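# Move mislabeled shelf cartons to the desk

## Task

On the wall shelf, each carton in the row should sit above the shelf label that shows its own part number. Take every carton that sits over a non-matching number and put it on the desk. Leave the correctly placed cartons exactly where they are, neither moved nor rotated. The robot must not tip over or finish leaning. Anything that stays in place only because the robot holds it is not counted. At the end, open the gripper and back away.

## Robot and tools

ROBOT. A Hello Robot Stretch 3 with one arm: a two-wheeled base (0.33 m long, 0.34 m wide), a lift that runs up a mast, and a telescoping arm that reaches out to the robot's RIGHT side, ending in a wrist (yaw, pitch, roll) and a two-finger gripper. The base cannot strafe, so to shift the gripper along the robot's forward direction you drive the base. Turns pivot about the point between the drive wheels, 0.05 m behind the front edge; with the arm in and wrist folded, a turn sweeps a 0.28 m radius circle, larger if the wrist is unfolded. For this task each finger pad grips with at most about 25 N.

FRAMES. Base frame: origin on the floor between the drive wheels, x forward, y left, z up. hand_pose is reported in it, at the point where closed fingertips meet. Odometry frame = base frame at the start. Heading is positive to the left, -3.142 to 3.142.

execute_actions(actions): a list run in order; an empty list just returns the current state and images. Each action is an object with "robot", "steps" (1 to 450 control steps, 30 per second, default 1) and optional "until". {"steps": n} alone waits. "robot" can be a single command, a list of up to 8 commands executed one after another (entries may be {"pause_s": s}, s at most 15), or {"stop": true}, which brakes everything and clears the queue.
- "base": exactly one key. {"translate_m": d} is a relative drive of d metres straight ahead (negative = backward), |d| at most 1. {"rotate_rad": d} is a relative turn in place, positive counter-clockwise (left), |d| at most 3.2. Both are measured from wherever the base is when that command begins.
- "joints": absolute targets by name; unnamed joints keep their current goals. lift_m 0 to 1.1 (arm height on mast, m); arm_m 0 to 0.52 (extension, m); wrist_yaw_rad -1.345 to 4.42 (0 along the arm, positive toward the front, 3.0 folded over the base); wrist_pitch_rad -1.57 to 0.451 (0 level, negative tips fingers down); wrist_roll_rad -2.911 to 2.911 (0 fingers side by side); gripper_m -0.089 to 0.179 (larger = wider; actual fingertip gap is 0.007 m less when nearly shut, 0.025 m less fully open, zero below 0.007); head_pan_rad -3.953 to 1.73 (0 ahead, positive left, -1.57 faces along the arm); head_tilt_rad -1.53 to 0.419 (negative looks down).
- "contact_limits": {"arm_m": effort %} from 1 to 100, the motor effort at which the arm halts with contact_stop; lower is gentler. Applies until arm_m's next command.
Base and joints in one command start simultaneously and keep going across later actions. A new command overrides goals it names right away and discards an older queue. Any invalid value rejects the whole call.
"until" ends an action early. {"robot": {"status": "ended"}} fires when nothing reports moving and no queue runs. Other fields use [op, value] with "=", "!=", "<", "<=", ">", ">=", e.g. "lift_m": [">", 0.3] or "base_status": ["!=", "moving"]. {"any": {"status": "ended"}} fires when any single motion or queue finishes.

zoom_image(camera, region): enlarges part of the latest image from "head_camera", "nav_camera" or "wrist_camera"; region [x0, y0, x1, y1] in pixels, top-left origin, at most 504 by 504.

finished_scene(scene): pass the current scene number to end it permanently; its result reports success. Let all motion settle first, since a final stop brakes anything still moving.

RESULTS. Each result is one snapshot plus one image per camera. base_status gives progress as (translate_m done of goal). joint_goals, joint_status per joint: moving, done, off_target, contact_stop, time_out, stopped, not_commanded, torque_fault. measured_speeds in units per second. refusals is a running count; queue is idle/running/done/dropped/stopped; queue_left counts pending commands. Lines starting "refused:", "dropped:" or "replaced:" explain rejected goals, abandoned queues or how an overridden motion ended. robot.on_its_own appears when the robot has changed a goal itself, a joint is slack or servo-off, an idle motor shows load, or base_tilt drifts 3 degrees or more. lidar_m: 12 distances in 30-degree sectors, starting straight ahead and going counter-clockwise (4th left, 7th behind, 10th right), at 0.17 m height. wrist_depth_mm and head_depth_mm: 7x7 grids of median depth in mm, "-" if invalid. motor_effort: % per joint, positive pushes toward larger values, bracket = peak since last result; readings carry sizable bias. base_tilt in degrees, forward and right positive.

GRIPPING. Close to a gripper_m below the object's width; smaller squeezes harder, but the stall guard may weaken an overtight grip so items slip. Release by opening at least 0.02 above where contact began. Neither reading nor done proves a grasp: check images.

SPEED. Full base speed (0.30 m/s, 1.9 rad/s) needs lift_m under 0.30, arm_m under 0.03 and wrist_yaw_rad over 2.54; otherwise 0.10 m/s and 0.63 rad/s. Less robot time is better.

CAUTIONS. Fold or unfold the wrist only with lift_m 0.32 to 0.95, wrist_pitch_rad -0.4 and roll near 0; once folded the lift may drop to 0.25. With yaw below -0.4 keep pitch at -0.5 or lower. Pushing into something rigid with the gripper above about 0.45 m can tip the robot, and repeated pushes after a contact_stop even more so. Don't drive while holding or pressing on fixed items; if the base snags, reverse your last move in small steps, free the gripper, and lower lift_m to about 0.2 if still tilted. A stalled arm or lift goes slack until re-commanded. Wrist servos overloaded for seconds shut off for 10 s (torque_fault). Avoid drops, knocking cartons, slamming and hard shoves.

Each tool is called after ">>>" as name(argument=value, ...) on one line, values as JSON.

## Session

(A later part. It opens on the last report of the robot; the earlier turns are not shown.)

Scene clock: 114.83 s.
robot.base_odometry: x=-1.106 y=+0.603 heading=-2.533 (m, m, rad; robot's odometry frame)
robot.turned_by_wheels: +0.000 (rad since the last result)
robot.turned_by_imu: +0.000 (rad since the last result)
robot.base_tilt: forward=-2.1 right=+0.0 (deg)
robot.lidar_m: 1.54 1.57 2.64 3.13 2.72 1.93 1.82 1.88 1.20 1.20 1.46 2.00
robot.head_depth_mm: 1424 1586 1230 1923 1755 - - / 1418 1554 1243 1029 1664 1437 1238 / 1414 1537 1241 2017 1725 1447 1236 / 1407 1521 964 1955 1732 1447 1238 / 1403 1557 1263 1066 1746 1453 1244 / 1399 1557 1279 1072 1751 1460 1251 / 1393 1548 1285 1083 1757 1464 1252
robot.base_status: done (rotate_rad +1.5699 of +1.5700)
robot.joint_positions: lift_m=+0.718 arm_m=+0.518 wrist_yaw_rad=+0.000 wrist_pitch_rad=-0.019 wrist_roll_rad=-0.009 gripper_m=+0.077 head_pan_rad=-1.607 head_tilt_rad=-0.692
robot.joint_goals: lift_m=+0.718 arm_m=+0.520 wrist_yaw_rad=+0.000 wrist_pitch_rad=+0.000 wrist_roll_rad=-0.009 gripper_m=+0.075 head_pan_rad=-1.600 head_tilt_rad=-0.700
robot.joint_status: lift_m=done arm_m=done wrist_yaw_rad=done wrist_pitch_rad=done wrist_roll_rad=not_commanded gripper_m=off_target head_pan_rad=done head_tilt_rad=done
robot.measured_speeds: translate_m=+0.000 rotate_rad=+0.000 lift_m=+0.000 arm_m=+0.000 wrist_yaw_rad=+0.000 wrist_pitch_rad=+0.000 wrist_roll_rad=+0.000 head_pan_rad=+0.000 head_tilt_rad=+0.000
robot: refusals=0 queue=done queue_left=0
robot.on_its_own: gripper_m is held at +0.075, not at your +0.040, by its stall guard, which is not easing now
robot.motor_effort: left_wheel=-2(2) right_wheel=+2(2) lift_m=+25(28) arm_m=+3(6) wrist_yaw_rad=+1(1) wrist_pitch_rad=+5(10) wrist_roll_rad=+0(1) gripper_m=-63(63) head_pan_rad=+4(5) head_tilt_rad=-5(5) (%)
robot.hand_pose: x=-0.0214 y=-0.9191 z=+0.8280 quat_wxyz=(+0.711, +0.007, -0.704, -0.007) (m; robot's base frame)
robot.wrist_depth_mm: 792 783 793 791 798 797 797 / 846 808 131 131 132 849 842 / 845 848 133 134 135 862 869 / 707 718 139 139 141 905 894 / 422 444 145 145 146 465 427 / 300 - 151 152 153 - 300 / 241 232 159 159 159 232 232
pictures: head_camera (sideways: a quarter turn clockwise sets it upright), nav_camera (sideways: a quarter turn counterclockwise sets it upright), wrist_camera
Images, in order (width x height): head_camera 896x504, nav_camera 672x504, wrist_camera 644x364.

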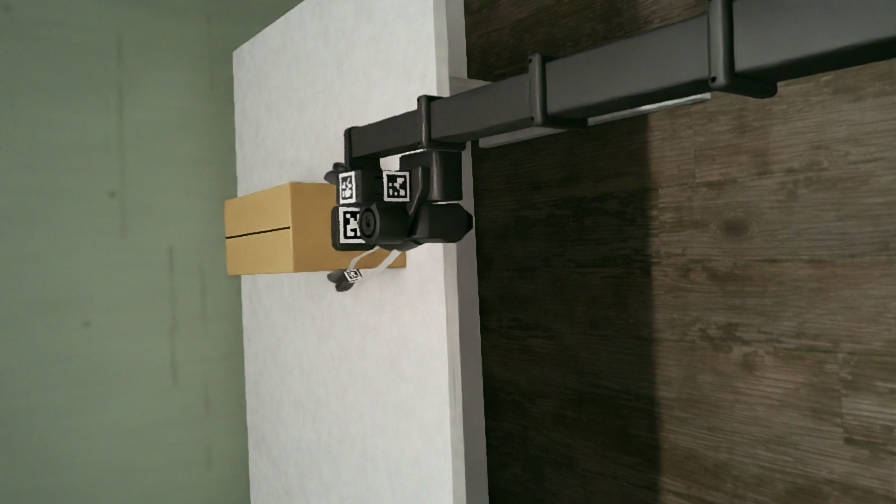

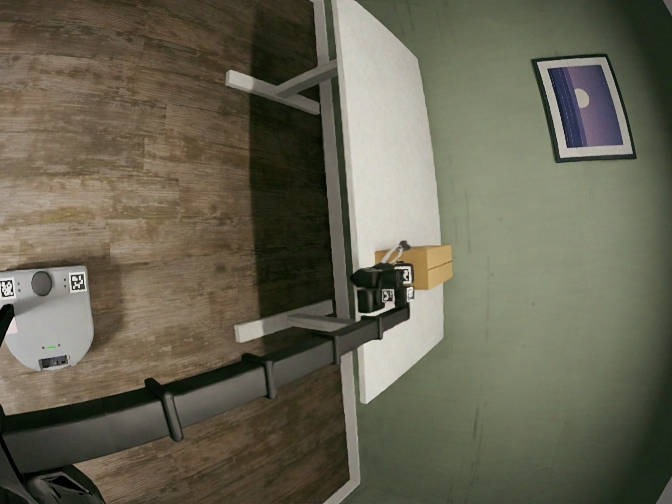

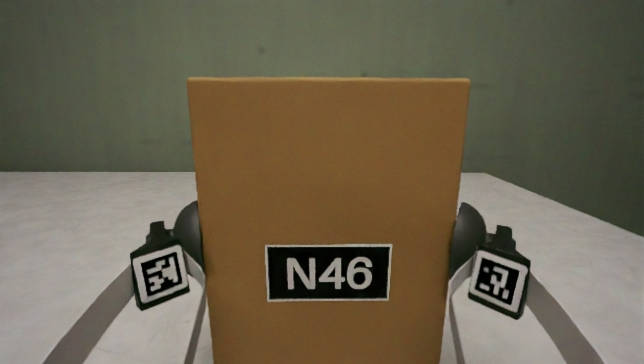

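>>> execute_actions(actions=[{"robot":[{"joints":{"gripper_m":0.128}},{"joints":{"arm_m":0.0}},{"joints":{"wrist_pitch_rad":-0.4}},{"joints":{"wrist_yaw_rad":3.0}},{"joints":{"lift_m":0.26}},{"base":{"translate_m":0.47}},{"base":{"rotate_rad":1.595}},{"base":{"translate_m":1.0}}],"steps":450,"until":{"robot":{"status":"ended"}}},{"steps":450,"until":{"robot":{"status":"ended"}}},{"robot":[{"base":{"translate_m":1.0}},{"base":{"translate_m":0.24}},{"base":{"rotate_rad":1.58}},{"joints":{"lift_m":0.655}},{"joints":{"wrist_yaw_rad":0.0}},{"joints":{"wrist_pitch_rad":0,"arm_m":0.1}}],"steps":450,"until":{"robot":{"status":"ended"}}},{"steps":450,"until":{"robot":{"status":"ended"}}}])

Scene clock: 158.40 s.
robot.base_odometry: x=-0.168 y=-1.473 heading=+0.641 (m, m, rad; robot's odometry frame)
robot.turned_by_wheels: +3.175 (rad since the last result)
robot.turned_by_imu: +3.147 (rad since the last result)
robot.base_tilt: forward=-2.1 right=+0.1 (deg)
robot.lidar_m: 2.37 2.43 3.24 3.40 1.58 1.46 1.40 1.33 0.96 0.92 0.95 1.27
robot.head_depth_mm: 780 869 972 1114 1302 1428 - / 777 863 972 1071 1229 1423 - / 777 862 946 806 902 1426 - / 772 857 946 828 898 1415 1243 / 769 856 929 807 887 1420 1244 / 768 855 940 848 909 1420 1249 / 764 849 934 799 878 1427 1252
robot.base_status: done (rotate_rad +1.5799 of +1.5800)
robot.joint_positions: lift_m=+0.655 arm_m=+0.100 wrist_yaw_rad=+0.001 wrist_pitch_rad=-0.021 wrist_roll_rad=-0.009 gripper_m=+0.128 head_pan_rad=-1.607 head_tilt_rad=-0.692
robot.joint_goals: lift_m=+0.655 arm_m=+0.100 wrist_yaw_rad=+0.000 wrist_pitch_rad=+0.000 wrist_roll_rad=-0.009 gripper_m=+0.128 head_pan_rad=-1.600 head_tilt_rad=-0.700
robot.joint_status: lift_m=done arm_m=done wrist_yaw_rad=done wrist_pitch_rad=done wrist_roll_rad=not_commanded gripper_m=off_target head_pan_rad=done head_tilt_rad=done
robot.measured_speeds: translate_m=+0.000 rotate_rad=+0.000 lift_m=+0.000 arm_m=+0.000 wrist_yaw_rad=+0.000 wrist_pitch_rad=+0.000 wrist_roll_rad=+0.000 head_pan_rad=+0.000 head_tilt_rad=+0.000
robot: refusals=0 queue=done queue_left=0
robot.motor_effort: left_wheel=-2(9) right_wheel=+2(9) lift_m=+34(36) arm_m=+3(5) wrist_yaw_rad=-1(5) wrist_pitch_rad=+6(6) wrist_roll_rad=+0(0) gripper_m=+0(100) head_pan_rad=+5(5) head_tilt_rad=-5(5) (%)
robot.hand_pose: x=-0.0213 y=-0.5004 z=+0.7642 quat_wxyz=(+0.710, +0.008, -0.704, -0.007) (m; robot's base frame)
robot.wrist_depth_mm: 516 521 517 524 528 527 525 / 540 534 533 538 545 541 555 / 311 313 316 312 560 563 563 / 322 329 325 324 581 582 584 / 333 344 341 340 392 603 620 / 343 342 345 345 348 - 649 / 664 668 662 668 671 673 671
pictures: head_camera (sideways: a quarter turn clockwise sets it upright), nav_camera (sideways: a quarter turn counterclockwise sets it upright), wrist_camera
Images, in order (width x height): head_camera 896x504, nav_camera 672x504, wrist_camera 644x364.

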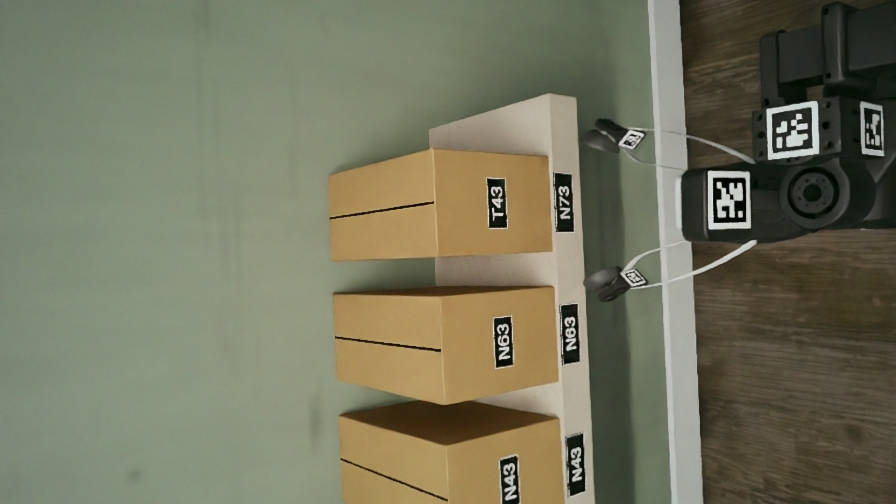

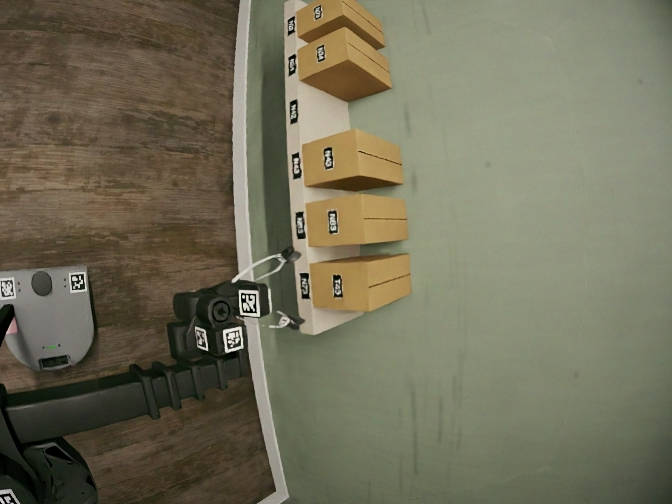

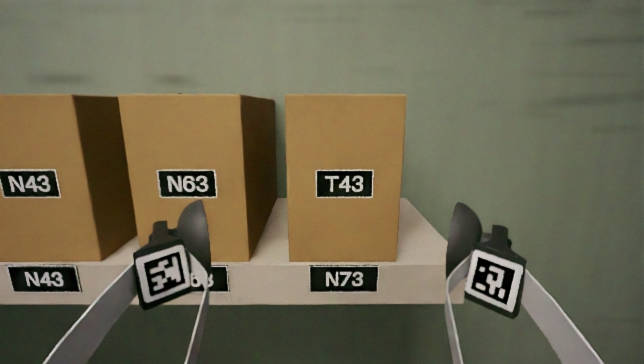

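>>> execute_actions(actions=[{"robot":[{"base":{"translate_m":-0.016}},{"joints":{"arm_m":0.25},"contact_limits":{"arm_m":12}}],"steps":450,"until":{"robot":{"status":"ended"}}}])

Scene clock: 162.23 s.
robot.base_odometry: x=-0.181 y=-1.482 heading=+0.641 (m, m, rad; robot's odometry frame)
robot.turned_by_wheels: +0.000 (rad since the last result)
robot.turned_by_imu: -0.001 (rad since the last result)
robot.base_tilt: forward=-2.2 right=+0.1 (deg)
robot.lidar_m: 2.38 2.45 3.24 3.50 1.58 1.45 1.38 1.34 0.96 0.92 0.94 1.27
robot.head_depth_mm: 780 867 974 1112 1295 1429 - / 779 864 971 1089 1214 - 1223 / 775 862 950 814 - 1372 1241 / 771 861 933 810 898 1415 1240 / 770 856 930 815 895 1418 1244 / 770 854 939 816 908 1421 1246 / 766 850 929 817 880 1420 1256
robot.base_status: done (translate_m -0.0160 of -0.0160)
robot.joint_positions: lift_m=+0.655 arm_m=+0.250 wrist_yaw_rad=+0.000 wrist_pitch_rad=-0.020 wrist_roll_rad=-0.009 gripper_m=+0.128 head_pan_rad=-1.607 head_tilt_rad=-0.692
robot.joint_goals: lift_m=+0.655 arm_m=+0.250 wrist_yaw_rad=+0.000 wrist_pitch_rad=+0.000 wrist_roll_rad=-0.009 gripper_m=+0.128 head_pan_rad=-1.600 head_tilt_rad=-0.700
robot.joint_status: lift_m=done arm_m=done wrist_yaw_rad=done wrist_pitch_rad=done wrist_roll_rad=not_commanded gripper_m=off_target head_pan_rad=done head_tilt_rad=done
robot.measured_speeds: translate_m=+0.000 rotate_rad=+0.000 lift_m=+0.000 arm_m=+0.000 wrist_yaw_rad=+0.000 wrist_pitch_rad=+0.000 wrist_roll_rad=+0.000 head_pan_rad=+0.000 head_tilt_rad=+0.000
robot: refusals=0 queue=done queue_left=0
robot.motor_effort: left_wheel=-2(7) right_wheel=+3(4) lift_m=+34(33) arm_m=+3(5) wrist_yaw_rad=+0(1) wrist_pitch_rad=+5(6) wrist_roll_rad=+0(1) gripper_m=+0(0) head_pan_rad=+5(4) head_tilt_rad=-5(5) (%)
robot.contact_limits: arm_m 12 (drawing in: default 18, maximum 29; extending or still: default 25, maximum 41)
robot.hand_pose: x=-0.0213 y=-0.6504 z=+0.7643 quat_wxyz=(+0.710, +0.008, -0.704, -0.007) (m; robot's base frame)
robot.wrist_depth_mm: 384 383 384 384 388 383 386 / 389 394 395 395 390 402 401 / 162 165 166 163 164 417 419 / 169 172 173 170 172 436 435 / 176 176 178 177 178 448 449 / 184 184 188 185 187 - 475 / 190 195 211 194 196 242 493
pictures: head_camera (sideways: a quarter turn clockwise sets it upright), nav_camera (sideways: a quarter turn counterclockwise sets it upright), wrist_camera
Images, in order (width x height): head_camera 896x504, nav_camera 672x504, wrist_camera 644x364.

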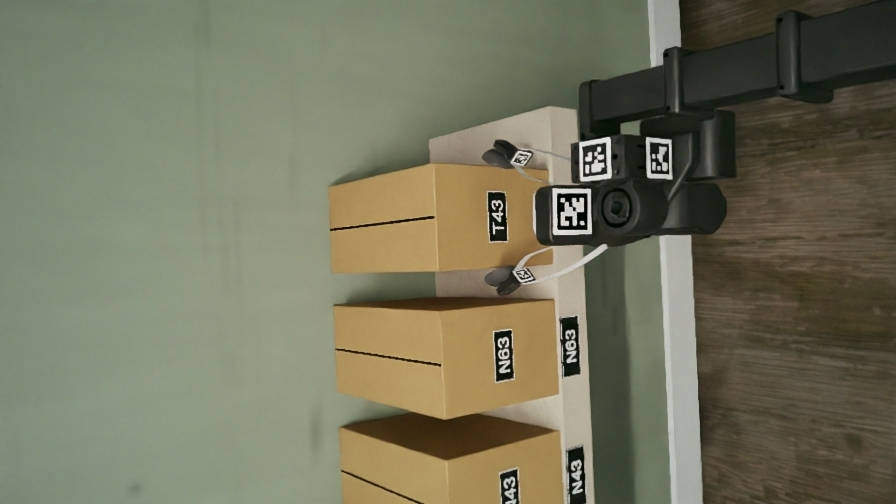

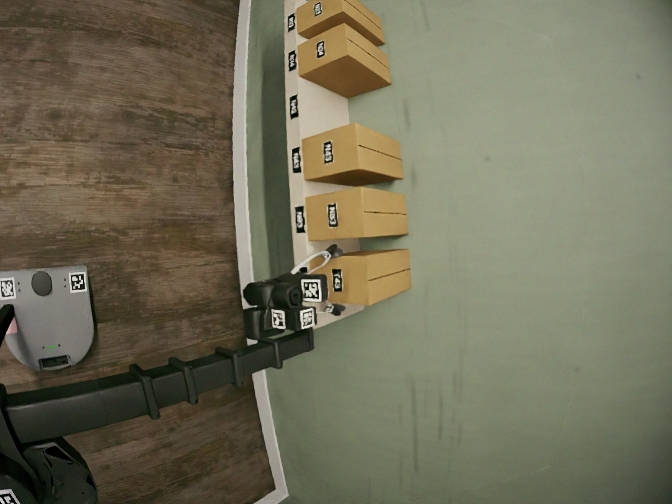

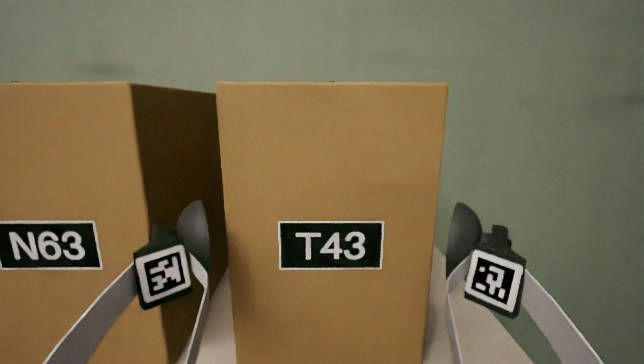

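>>> execute_actions(actions=[{"robot":[{"base":{"translate_m":-0.004}},{"joints":{"arm_m":0.295},"contact_limits":{"arm_m":12}},{"joints":{"gripper_m":0.04}},{"pause_s":0.5},{"joints":{"lift_m":0.685}},{"joints":{"arm_m":0.0}},{"joints":{"lift_m":0.93}}],"steps":450,"until":{"robot":{"status":"ended"}}}])

>>> execute_actions(actions=[{"robot":[{"base":{"rotate_rad":1.575}},{"base":{"translate_m":1.0}},{"base":{"translate_m":1.0}},{"base":{"translate_m":0.27}},{"base":{"rotate_rad":1.575}},{"joints":{"arm_m":0.5}},{"joints":{"lift_m":0.77}}],"steps":450,"until":{"robot":{"status":"ended"}}},{"steps":450,"until":{"robot":{"status":"ended"}}},{"steps":450,"until":{"robot":{"status":"ended"}}}])

Scene clock: 173.30 s.
robot.base_odometry: x=-0.184 y=-1.485 heading=+0.641 (m, m, rad; robot's odometry frame)
robot.turned_by_wheels: +0.000 (rad since the last result)
robot.turned_by_imu: -0.003 (rad since the last result)
robot.base_tilt: forward=-2.1 right=+0.1 (deg)
robot.lidar_m: 2.38 2.45 3.26 3.49 1.57 1.45 1.38 1.33 0.96 0.92 0.94 1.27
robot.head_depth_mm: 781 866 975 1111 1226 - - / 779 867 417 410 1280 - - / 775 836 395 406 - - - / 774 832 399 407 463 1408 1243 / 772 854 921 811 902 1425 1241 / 770 854 941 820 907 1421 1251 / 766 853 930 816 880 1429 1249
robot.base_status: done (translate_m -0.0040 of -0.0040)
robot.joint_positions: lift_m=+0.930 arm_m=+0.000 wrist_yaw_rad=+0.000 wrist_pitch_rad=-0.036 wrist_roll_rad=-0.009 gripper_m=+0.052 head_pan_rad=-1.607 head_tilt_rad=-0.692
robot.joint_goals: lift_m=+0.930 arm_m=+0.000 wrist_yaw_rad=+0.000 wrist_pitch_rad=+0.000 wrist_roll_rad=-0.009 gripper_m=+0.050 head_pan_rad=-1.600 head_tilt_rad=-0.700
robot.joint_status: lift_m=done arm_m=done wrist_yaw_rad=done wrist_pitch_rad=done wrist_roll_rad=not_commanded gripper_m=off_target head_pan_rad=done head_tilt_rad=done
robot.measured_speeds: translate_m=+0.000 rotate_rad=+0.000 lift_m=+0.000 arm_m=+0.000 wrist_yaw_rad=+0.000 wrist_pitch_rad=+0.000 wrist_roll_rad=+0.000 head_pan_rad=+0.000 head_tilt_rad=+0.000
robot: refusals=0 queue=done queue_left=0
robot.on_its_own: gripper_m is held at +0.050, not at your +0.040, by its stall guard, which is still easing
robot.motor_effort: left_wheel=-2(7) right_wheel=+2(4) lift_m=+35(36) arm_m=-2(4) wrist_yaw_rad=+0(2) wrist_pitch_rad=+10(18) wrist_roll_rad=+1(0) gripper_m=-88(100) head_pan_rad=+5(5) head_tilt_rad=-4(5) (%)
robot.hand_pose: x=-0.0215 y=-0.4005 z=+1.0353 quat_wxyz=(+0.710, +0.013, -0.704, -0.013) (m; robot's base frame)
robot.wrist_depth_mm: 595 612 611 608 615 616 618 / 627 626 123 124 124 634 636 / 647 656 125 126 126 671 664 / 692 689 129 129 130 692 699 / 694 707 132 133 134 727 725 / 635 516 136 137 137 - 765 / 600 497 141 141 142 804 813
pictures: head_camera (sideways: a quarter turn clockwise sets it upright), nav_camera (sideways: a quarter turn counterclockwise sets it upright), wrist_camera
Images, in order (width x height): head_camera 896x504, nav_camera 672x504, wrist_camera 644x364.

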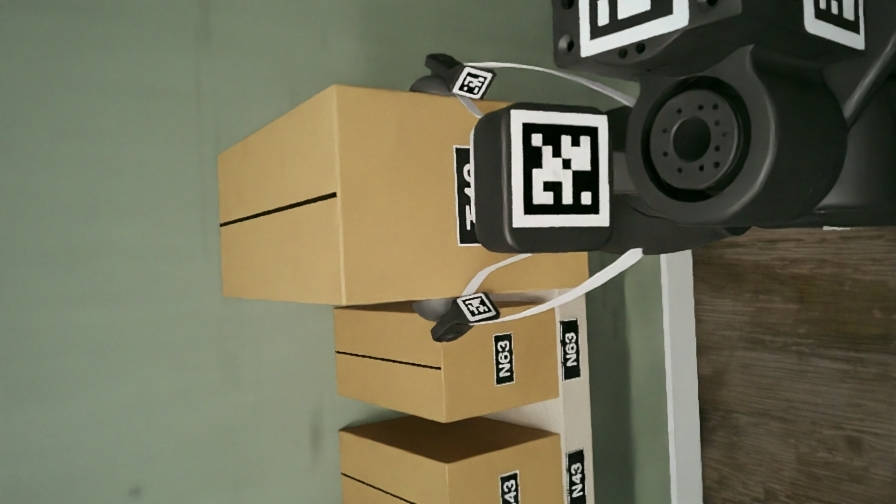

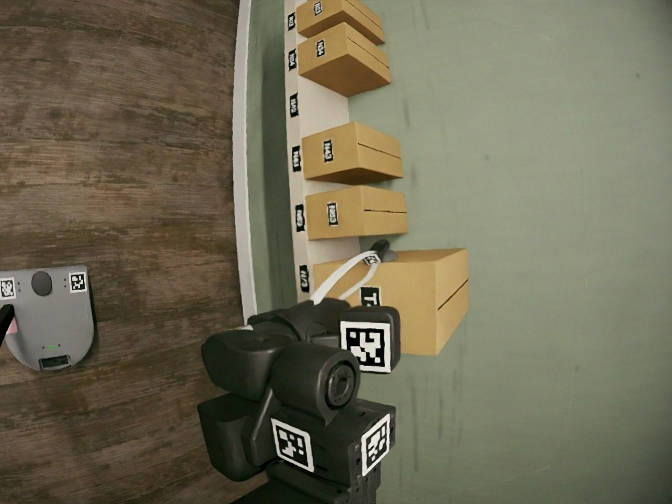

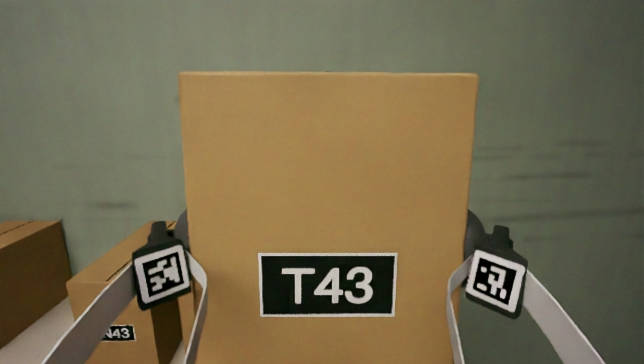

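Scene clock: 212.73 s.
robot.base_odometry: x=-1.550 y=+0.329 heading=-2.492 (m, m, rad; robot's odometry frame)
robot.turned_by_wheels: +3.150 (rad since the last result)
robot.turned_by_imu: +3.133 (rad since the last result)
robot.base_tilt: forward=-2.2 right=+0.0 (deg)
robot.lidar_m: 1.07 1.13 1.46 3.18 3.28 2.43 2.29 2.33 1.36 1.58 1.19 1.51
robot.head_depth_mm: 1389 1515 1235 1026 1782 - 1204 / 1380 1515 1295 - 1676 1442 1233 / 1378 1508 1302 1440 1735 1446 1232 / 1371 1483 909 1024 1735 1448 1241 / 1364 1521 1264 1026 1744 1456 1244 / 1356 1506 1277 1030 1753 1458 1251 / 1356 1500 1280 1039 1626 1435 1251
robot.base_status: done (rotate_rad +1.5749 of +1.5750)
robot.joint_positions: lift_m=+0.770 arm_m=+0.500 wrist_yaw_rad=+0.000 wrist_pitch_rad=-0.036 wrist_roll_rad=-0.009 gripper_m=+0.080 head_pan_rad=-1.607 head_tilt_rad=-0.692
robot.joint_goals: lift_m=+0.770 arm_m=+0.500 wrist_yaw_rad=+0.000 wrist_pitch_rad=+0.000 wrist_roll_rad=-0.009 gripper_m=+0.078 head_pan_rad=-1.600 head_tilt_rad=-0.700
robot.joint_status: lift_m=done arm_m=done wrist_yaw_rad=done wrist_pitch_rad=done wrist_roll_rad=not_commanded gripper_m=off_target head_pan_rad=done head_tilt_rad=done
robot.measured_speeds: translate_m=+0.000 rotate_rad=+0.000 lift_m=+0.000 arm_m=+0.000 wrist_yaw_rad=+0.000 wrist_pitch_rad=+0.000 wrist_roll_rad=+0.000 head_pan_rad=+0.000 head_tilt_rad=+0.000
robot: refusals=0 queue=done queue_left=0
robot.on_its_own: gripper_m is held at +0.078, not at your +0.040, by its stall guard, which is not easing now
robot.motor_effort: left_wheel=-2(7) right_wheel=+3(6) lift_m=+27(35) arm_m=+3(2) wrist_yaw_rad=+0(0) wrist_pitch_rad=+10(10) wrist_roll_rad=+1(0) gripper_m=-61(88) head_pan_rad=+4(5) head_tilt_rad=-5(5) (%)
robot.hand_pose: x=-0.0214 y=-0.8999 z=+0.8756 quat_wxyz=(+0.710, +0.013, -0.704, -0.013) (m; robot's base frame)
robot.wrist_depth_mm: 756 753 757 771 760 777 776 / 783 786 127 128 129 793 807 / 830 821 129 130 131 839 853 / 841 849 131 132 134 846 866 / 528 565 135 136 137 576 524 / 376 400 137 139 140 - 376 / 305 295 141 142 143 295 294
pictures: head_camera (sideways: a quarter turn clockwise sets it upright), nav_camera (sideways: a quarter turn counterclockwise sets it upright), wrist_camera
Images, in order (width x height): head_camera 896x504, nav_camera 672x504, wrist_camera 644x364.

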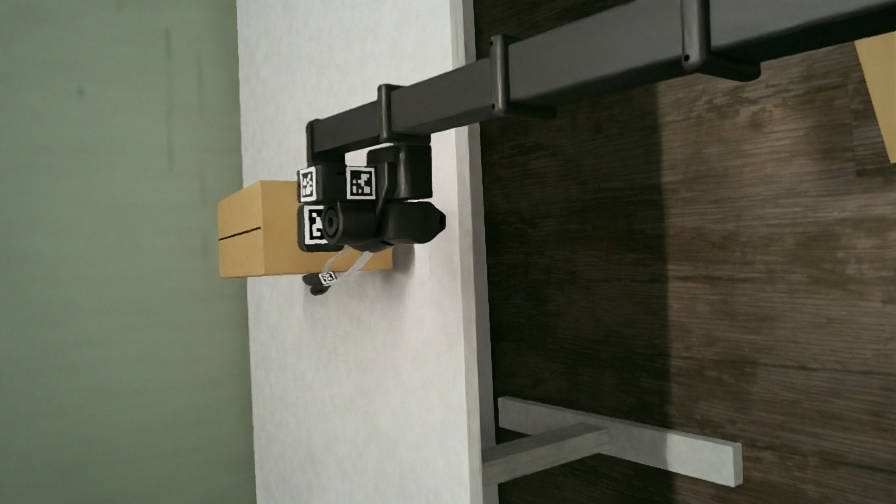

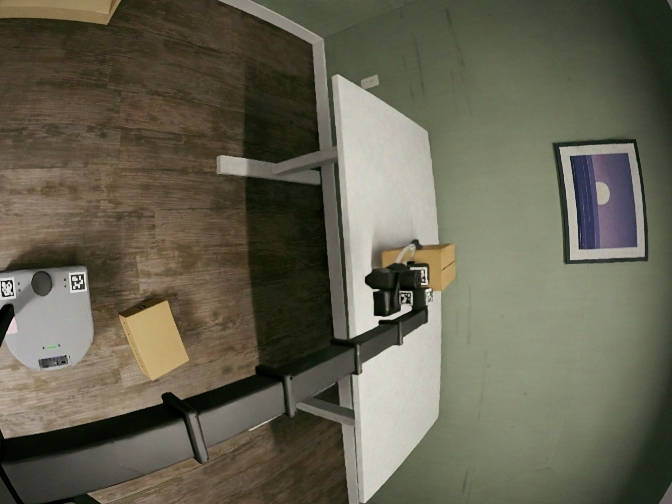

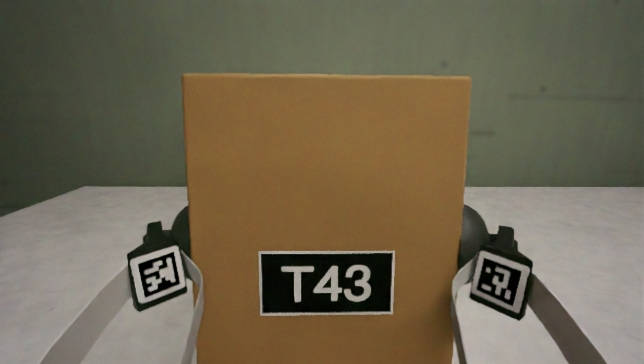

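Oops: N46 was dragged to the floor (too-small release). Place this one with a wide open.

>>> execute_actions(actions=[{"robot":[{"joints":{"lift_m":0.718,"arm_m":0.52}},{"joints":{"gripper_m":0.17}},{"pause_s":0.5},{"joints":{"arm_m":0.0,"head_pan_rad":-2.0,"head_tilt_rad":-1.2}}],"steps":450,"until":{"robot":{"status":"ended"}}}])

Scene clock: 220.70 s.
robot.base_odometry: x=-1.550 y=+0.329 heading=-2.492 (m, m, rad; robot's odometry frame)
robot.turned_by_wheels: +0.000 (rad since the last result)
robot.turned_by_imu: -0.002 (rad since the last result)
robot.base_tilt: forward=-2.1 right=+0.1 (deg)
robot.lidar_m: 1.07 1.13 1.46 3.17 3.27 2.43 2.29 2.33 1.36 1.58 1.19 1.51
robot.head_depth_mm: 1865 1673 1518 1391 1303 - 1091 / 1549 1654 1518 1426 - - - / 1799 1683 1532 1439 - - - / 1809 1692 1531 1446 - 1233 1113 / 865 1702 1549 - 1291 1210 1122 / 849 1706 1549 1404 1306 1211 1130 / 829 1718 1554 1417 1307 1215 1132
robot.base_status: done (rotate_rad +1.5749 of +1.5750)
robot.joint_positions: lift_m=+0.718 arm_m=+0.000 wrist_yaw_rad=+0.000 wrist_pitch_rad=-0.020 wrist_roll_rad=-0.009 gripper_m=+0.170 head_pan_rad=-1.993 head_tilt_rad=-1.185
robot.joint_goals: lift_m=+0.718 arm_m=+0.000 wrist_yaw_rad=+0.000 wrist_pitch_rad=+0.000 wrist_roll_rad=-0.009 gripper_m=+0.170 head_pan_rad=-2.000 head_tilt_rad=-1.200
robot.joint_status: lift_m=done arm_m=done wrist_yaw_rad=done wrist_pitch_rad=done wrist_roll_rad=not_commanded gripper_m=off_target head_pan_rad=done head_tilt_rad=done
robot.measured_speeds: translate_m=+0.000 rotate_rad=+0.000 lift_m=+0.000 arm_m=+0.000 wrist_yaw_rad=+0.000 wrist_pitch_rad=+0.000 wrist_roll_rad=+0.000 head_pan_rad=+0.000 head_tilt_rad=+0.000
robot: refusals=0 queue=done queue_left=0
robot.motor_effort: left_wheel=-2(2) right_wheel=+2(2) lift_m=+26(26) arm_m=-2(6) wrist_yaw_rad=+0(0) wrist_pitch_rad=+5(10) wrist_roll_rad=+0(0) gripper_m=+0(100) head_pan_rad=-5(45) head_tilt_rad=-9(48) (%)
robot.hand_pose: x=-0.0215 y=-0.4010 z=+0.8277 quat_wxyz=(+0.710, +0.007, -0.704, -0.007) (m; robot's base frame)
robot.wrist_depth_mm: - - - - - - - / - - - - - - - / - - - 651 - - - / - 720 721 660 723 741 716 / - 960 - - - - - / - 976 - - - - - / - - - - - - -
pictures: head_camera (sideways: a quarter turn clockwise sets it upright), nav_camera (sideways: a quarter turn counterclockwise sets it upright), wrist_camera
Images, in order (width x height): head_camera 896x504, nav_camera 672x504, wrist_camera 644x364.

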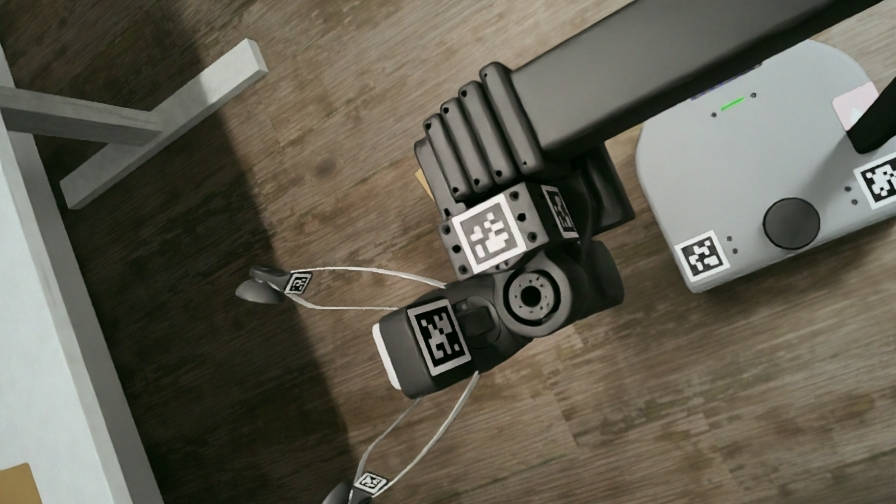

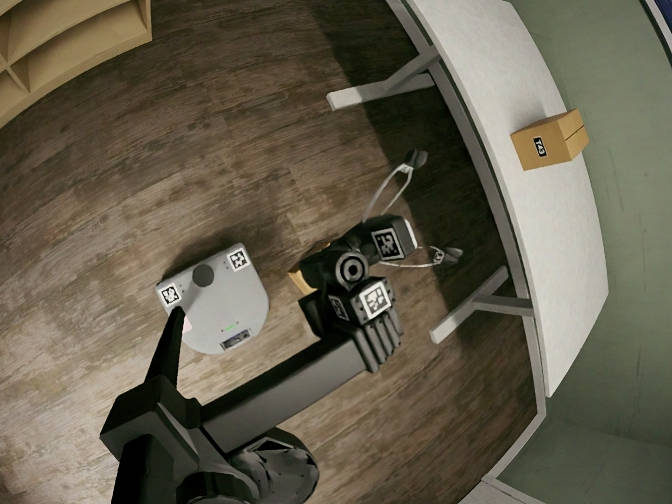

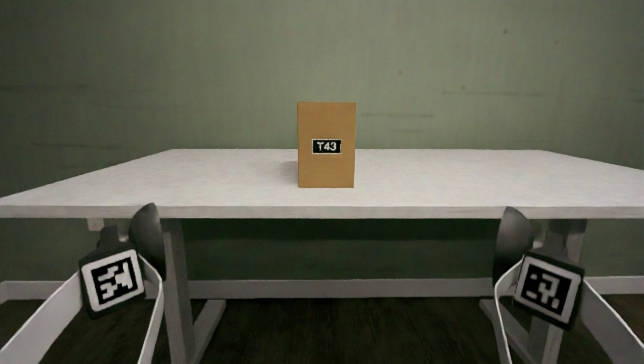

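>>> execute_actions(actions=[{"robot":{"base":{"translate_m":0.45},"joints":{"head_pan_rad":-2.7,"head_tilt_rad":-1.05}},"steps":450,"until":{"robot":{"status":"ended"}}}])

Scene clock: 226.77 s.
robot.base_odometry: x=-1.908 y=+0.056 heading=-2.492 (m, m, rad; robot's odometry frame)
robot.turned_by_wheels: +0.000 (rad since the last result)
robot.turned_by_imu: -0.001 (rad since the last result)
robot.base_tilt: forward=-2.2 right=+0.1 (deg)
robot.lidar_m: 0.62 0.75 1.20 3.19 3.30 2.91 2.74 1.65 1.64 1.11 1.47 1.04
robot.head_depth_mm: 2319 1950 1701 1506 - - 1083 / 2328 1985 1713 1506 1353 1255 - / 2331 1985 1709 1512 1354 - - / 2340 1996 1733 1399 1381 - - / 2369 1999 1733 1502 1410 - 1144 / 2317 1907 1736 1531 1417 - 1114 / 1101 1966 1744 1538 1395 - 1123
robot.base_status: done (translate_m +0.4500 of +0.4500)
robot.joint_positions: lift_m=+0.718 arm_m=+0.000 wrist_yaw_rad=+0.000 wrist_pitch_rad=-0.020 wrist_roll_rad=-0.009 gripper_m=+0.170 head_pan_rad=-2.693 head_tilt_rad=-1.051
robot.joint_goals: lift_m=+0.718 arm_m=+0.000 wrist_yaw_rad=+0.000 wrist_pitch_rad=+0.000 wrist_roll_rad=-0.009 gripper_m=+0.170 head_pan_rad=-2.700 head_tilt_rad=-1.050
robot.joint_status: lift_m=done arm_m=done wrist_yaw_rad=done wrist_pitch_rad=done wrist_roll_rad=not_commanded gripper_m=off_target head_pan_rad=done head_tilt_rad=done
robot.measured_speeds: translate_m=+0.000 rotate_rad=+0.000 lift_m=+0.000 arm_m=+0.000 wrist_yaw_rad=+0.000 wrist_pitch_rad=+0.000 wrist_roll_rad=+0.000 head_pan_rad=+0.000 head_tilt_rad=+0.000
robot: refusals=0 queue=done queue_left=0
robot.motor_effort: left_wheel=-2(3) right_wheel=+2(4) lift_m=+26(26) arm_m=-2(2) wrist_yaw_rad=+0(0) wrist_pitch_rad=+5(5) wrist_roll_rad=+0(0) gripper_m=+0(0) head_pan_rad=-5(55) head_tilt_rad=+1(20) (%)
robot.hand_pose: x=-0.0215 y=-0.4010 z=+0.8277 quat_wxyz=(+0.710, +0.007, -0.704, -0.007) (m; robot's base frame)
robot.wrist_depth_mm: - - - - - - - / - - - - - - - / - - - - - 672 - / - - - 719 727 655 730 / - - - - - - - / - - - - - - - / - - - - - - -
pictures: head_camera (sideways: a quarter turn clockwise sets it upright), nav_camera (sideways: a quarter turn counterclockwise sets it upright), wrist_camera
Images, in order (width x height): head_camera 896x504, nav_camera 672x504, wrist_camera 644x364.

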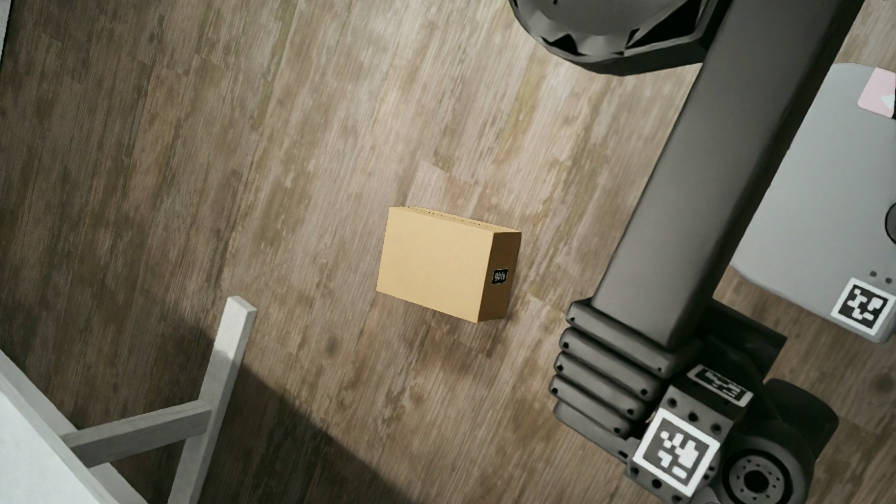

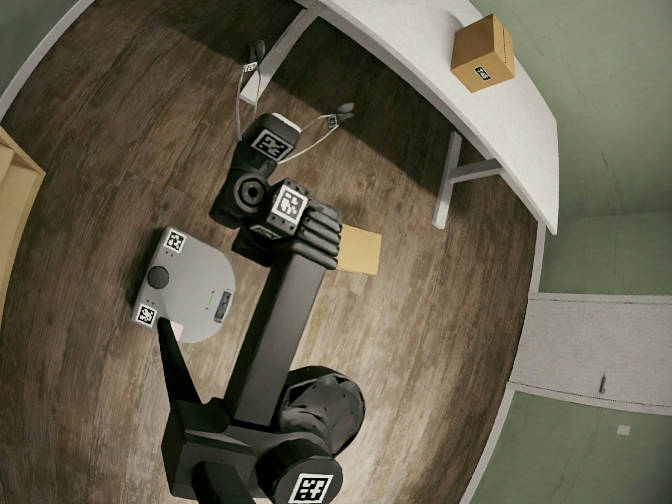

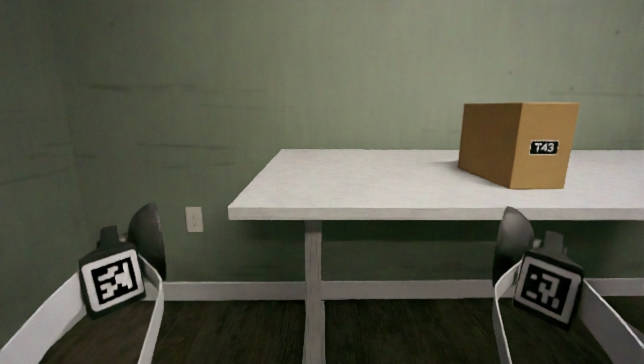

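>>> execute_actions(actions=[{"robot":{"base":{"translate_m":-0.6},"joints":{"head_pan_rad":-1.57,"head_tilt_rad":-1.3,"wrist_pitch_rad":-1.57,"wrist_roll_rad":1.57,"gripper_m":0.179,"lift_m":0.5,"arm_m":0.08}},"steps":450,"until":{"robot":{"status":"ended"}}}])

Scene clock: 234.20 s.
robot.base_odometry: x=-1.430 y=+0.419 heading=-2.492 (m, m, rad; robot's odometry frame)
robot.turned_by_wheels: +0.000 (rad since the last result)
robot.turned_by_imu: -0.003 (rad since the last result)
robot.base_tilt: forward=-2.2 right=+0.0 (deg)
robot.lidar_m: 1.22 1.27 2.19 3.17 3.17 2.28 2.14 2.21 1.29 1.58 1.26 1.67
robot.head_depth_mm: 1634 1524 1419 1338 1254 1185 - / 1652 1535 1425 - - - - / 1665 1540 1437 - 1275 - 1113 / 1669 1544 1439 1340 1281 1197 1125 / 1671 1549 1446 1352 1273 1195 1136 / 1676 1562 1451 1359 1278 1204 1137 / 1663 1549 1466 1363 1285 1211 1145
robot.base_status: done (translate_m -0.6000 of -0.6000)
robot.joint_positions: lift_m=+0.500 arm_m=+0.080 wrist_yaw_rad=+0.000 wrist_pitch_rad=-1.546 wrist_roll_rad=+1.563 gripper_m=+0.179 head_pan_rad=-1.577 head_tilt_rad=-1.284
robot.joint_goals: lift_m=+0.500 arm_m=+0.080 wrist_yaw_rad=+0.000 wrist_pitch_rad=-1.570 wrist_roll_rad=+1.570 gripper_m=+0.179 head_pan_rad=-1.570 head_tilt_rad=-1.300
robot.joint_status: lift_m=done arm_m=done wrist_yaw_rad=done wrist_pitch_rad=done wrist_roll_rad=done gripper_m=done head_pan_rad=done head_tilt_rad=done
robot.measured_speeds: translate_m=+0.000 rotate_rad=+0.000 lift_m=+0.000 arm_m=+0.000 wrist_yaw_rad=+0.000 wrist_pitch_rad=+0.000 wrist_roll_rad=+0.000 head_pan_rad=+0.000 head_tilt_rad=+0.000
robot: refusals=0 queue=done queue_left=0
robot.motor_effort: left_wheel=-1(7) right_wheel=+3(3) lift_m=+26(26) arm_m=+3(5) wrist_yaw_rad=+1(0) wrist_pitch_rad=-2(6) wrist_roll_rad=+4(5) gripper_m=+1(100) head_pan_rad=+5(54) head_tilt_rad=-10(38) (%)
robot.hand_pose: x=-0.0215 y=-0.2066 z=+0.3821 quat_wxyz=(+0.003, +0.003, -0.715, -0.699) (m; robot's base frame)
robot.wrist_depth_mm: 510 399 493 495 - - - / 532 405 408 514 - - - / 549 425 421 531 - - - / 564 438 435 553 - - - / 584 582 572 568 564 562 557 / 609 601 593 588 584 579 565 / 640 621 608 609 604 599 595
pictures: head_camera (sideways: a quarter turn clockwise sets it upright), nav_camera (sideways: a quarter turn counterclockwise sets it upright), wrist_camera
Images, in order (width x height): head_camera 896x504, nav_camera 672x504, wrist_camera 644x364.

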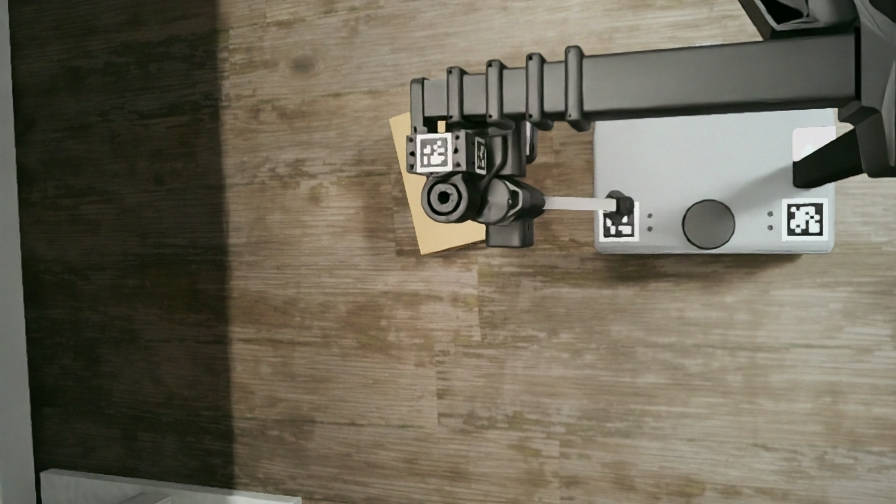

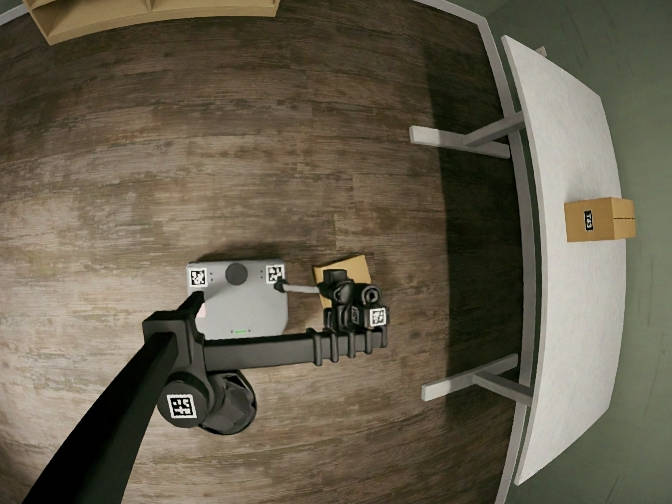

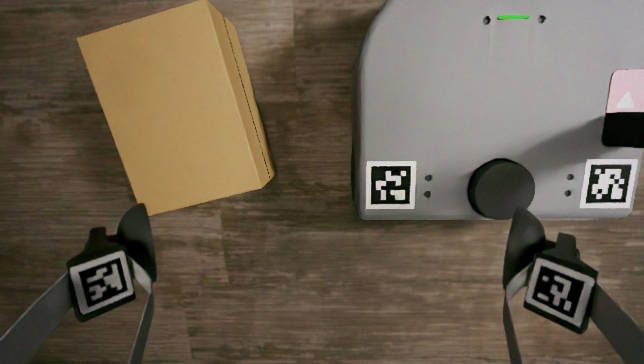

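>>> execute_actions(actions=[{"robot":{"base":{"translate_m":-0.02},"joints":{"wrist_roll_rad":1.23,"arm_m":0.245,"lift_m":0.3}},"steps":450,"until":{"robot":{"status":"ended"}}}])

Scene clock: 236.97 s.
robot.base_odometry: x=-1.414 y=+0.431 heading=-2.492 (m, m, rad; robot's odometry frame)
robot.turned_by_wheels: +0.000 (rad since the last result)
robot.turned_by_imu: -0.001 (rad since the last result)
robot.base_tilt: forward=-2.2 right=+0.1 (deg)
robot.lidar_m: 1.24 1.29 2.22 3.18 3.17 2.25 2.12 2.20 1.27 1.59 1.27 1.69
robot.head_depth_mm: 1656 1526 1414 1330 1253 1198 - / 1654 1531 1431 1338 1269 - - / 1659 1538 1448 1205 1280 - - / 1662 1540 1432 1331 1268 1195 1125 / 1674 1551 1448 1355 1271 1202 1133 / 1659 1559 1452 1362 1275 1202 1139 / 1663 1562 1453 1365 1283 1208 1140
robot.base_status: done (translate_m -0.0200 of -0.0200)
robot.joint_positions: lift_m=+0.300 arm_m=+0.245 wrist_yaw_rad=+0.000 wrist_pitch_rad=-1.548 wrist_roll_rad=+1.237 gripper_m=+0.179 head_pan_rad=-1.577 head_tilt_rad=-1.284
robot.joint_goals: lift_m=+0.300 arm_m=+0.245 wrist_yaw_rad=+0.000 wrist_pitch_rad=-1.570 wrist_roll_rad=+1.230 gripper_m=+0.179 head_pan_rad=-1.570 head_tilt_rad=-1.300
robot.joint_status: lift_m=done arm_m=done wrist_yaw_rad=done wrist_pitch_rad=done wrist_roll_rad=done gripper_m=done head_pan_rad=done head_tilt_rad=done
robot.measured_speeds: translate_m=+0.000 rotate_rad=+0.000 lift_m=+0.000 arm_m=+0.000 wrist_yaw_rad=+0.000 wrist_pitch_rad=+0.000 wrist_roll_rad=+0.000 head_pan_rad=+0.000 head_tilt_rad=+0.000
robot: refusals=0 queue=done queue_left=0
robot.motor_effort: left_wheel=-2(7) right_wheel=+2(3) lift_m=+26(26) arm_m=+3(8) wrist_yaw_rad=+0(0) wrist_pitch_rad=-2(2) wrist_roll_rad=-3(4) gripper_m=+1(1) head_pan_rad=+4(5) head_tilt_rad=-10(10) (%)
robot.hand_pose: x=-0.0216 y=-0.3712 z=+0.1821 quat_wxyz=(+0.119, +0.116, -0.705, -0.690) (m; robot's base frame)
robot.wrist_depth_mm: 322 321 204 202 202 307 304 / 331 327 209 208 208 319 314 / 341 338 217 214 217 327 - / 353 350 224 222 336 337 - / 368 236 231 230 348 348 - / 377 379 375 237 364 361 - / 398 390 388 385 375 374 -
pictures: head_camera (sideways: a quarter turn clockwise sets it upright), nav_camera (sideways: a quarter turn counterclockwise sets it upright), wrist_camera
Images, in order (width x height): head_camera 896x504, nav_camera 672x504, wrist_camera 644x364.

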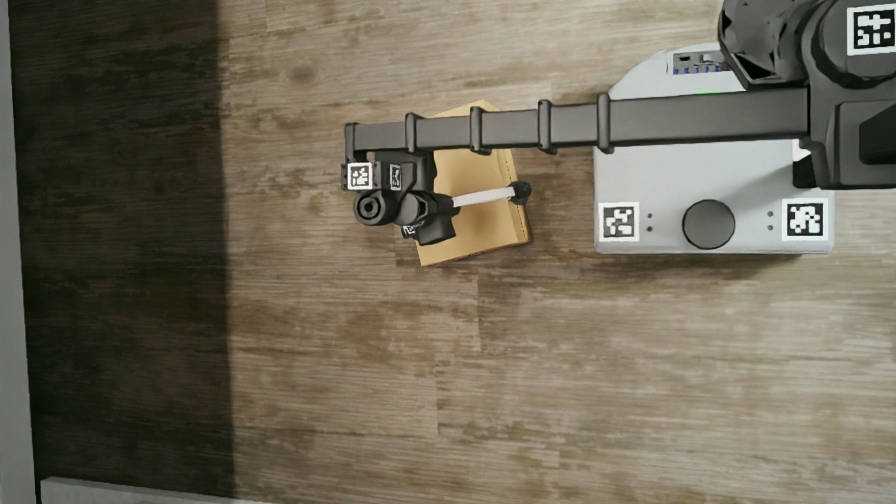

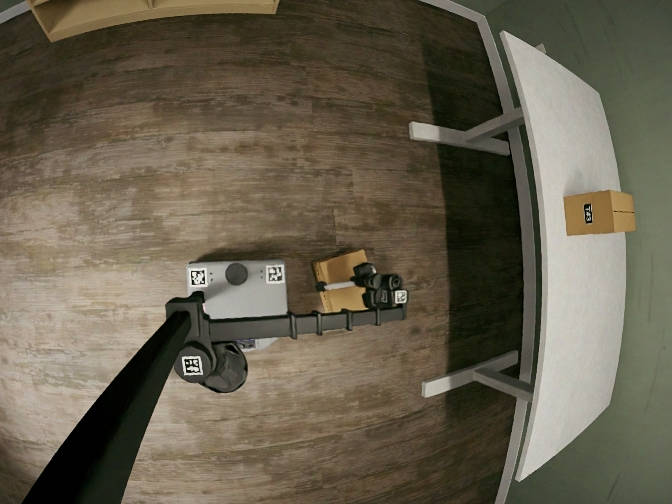

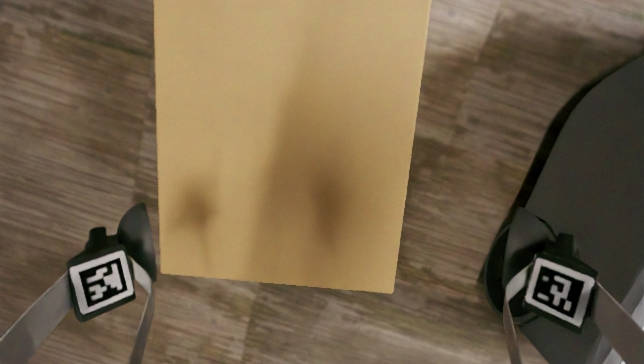

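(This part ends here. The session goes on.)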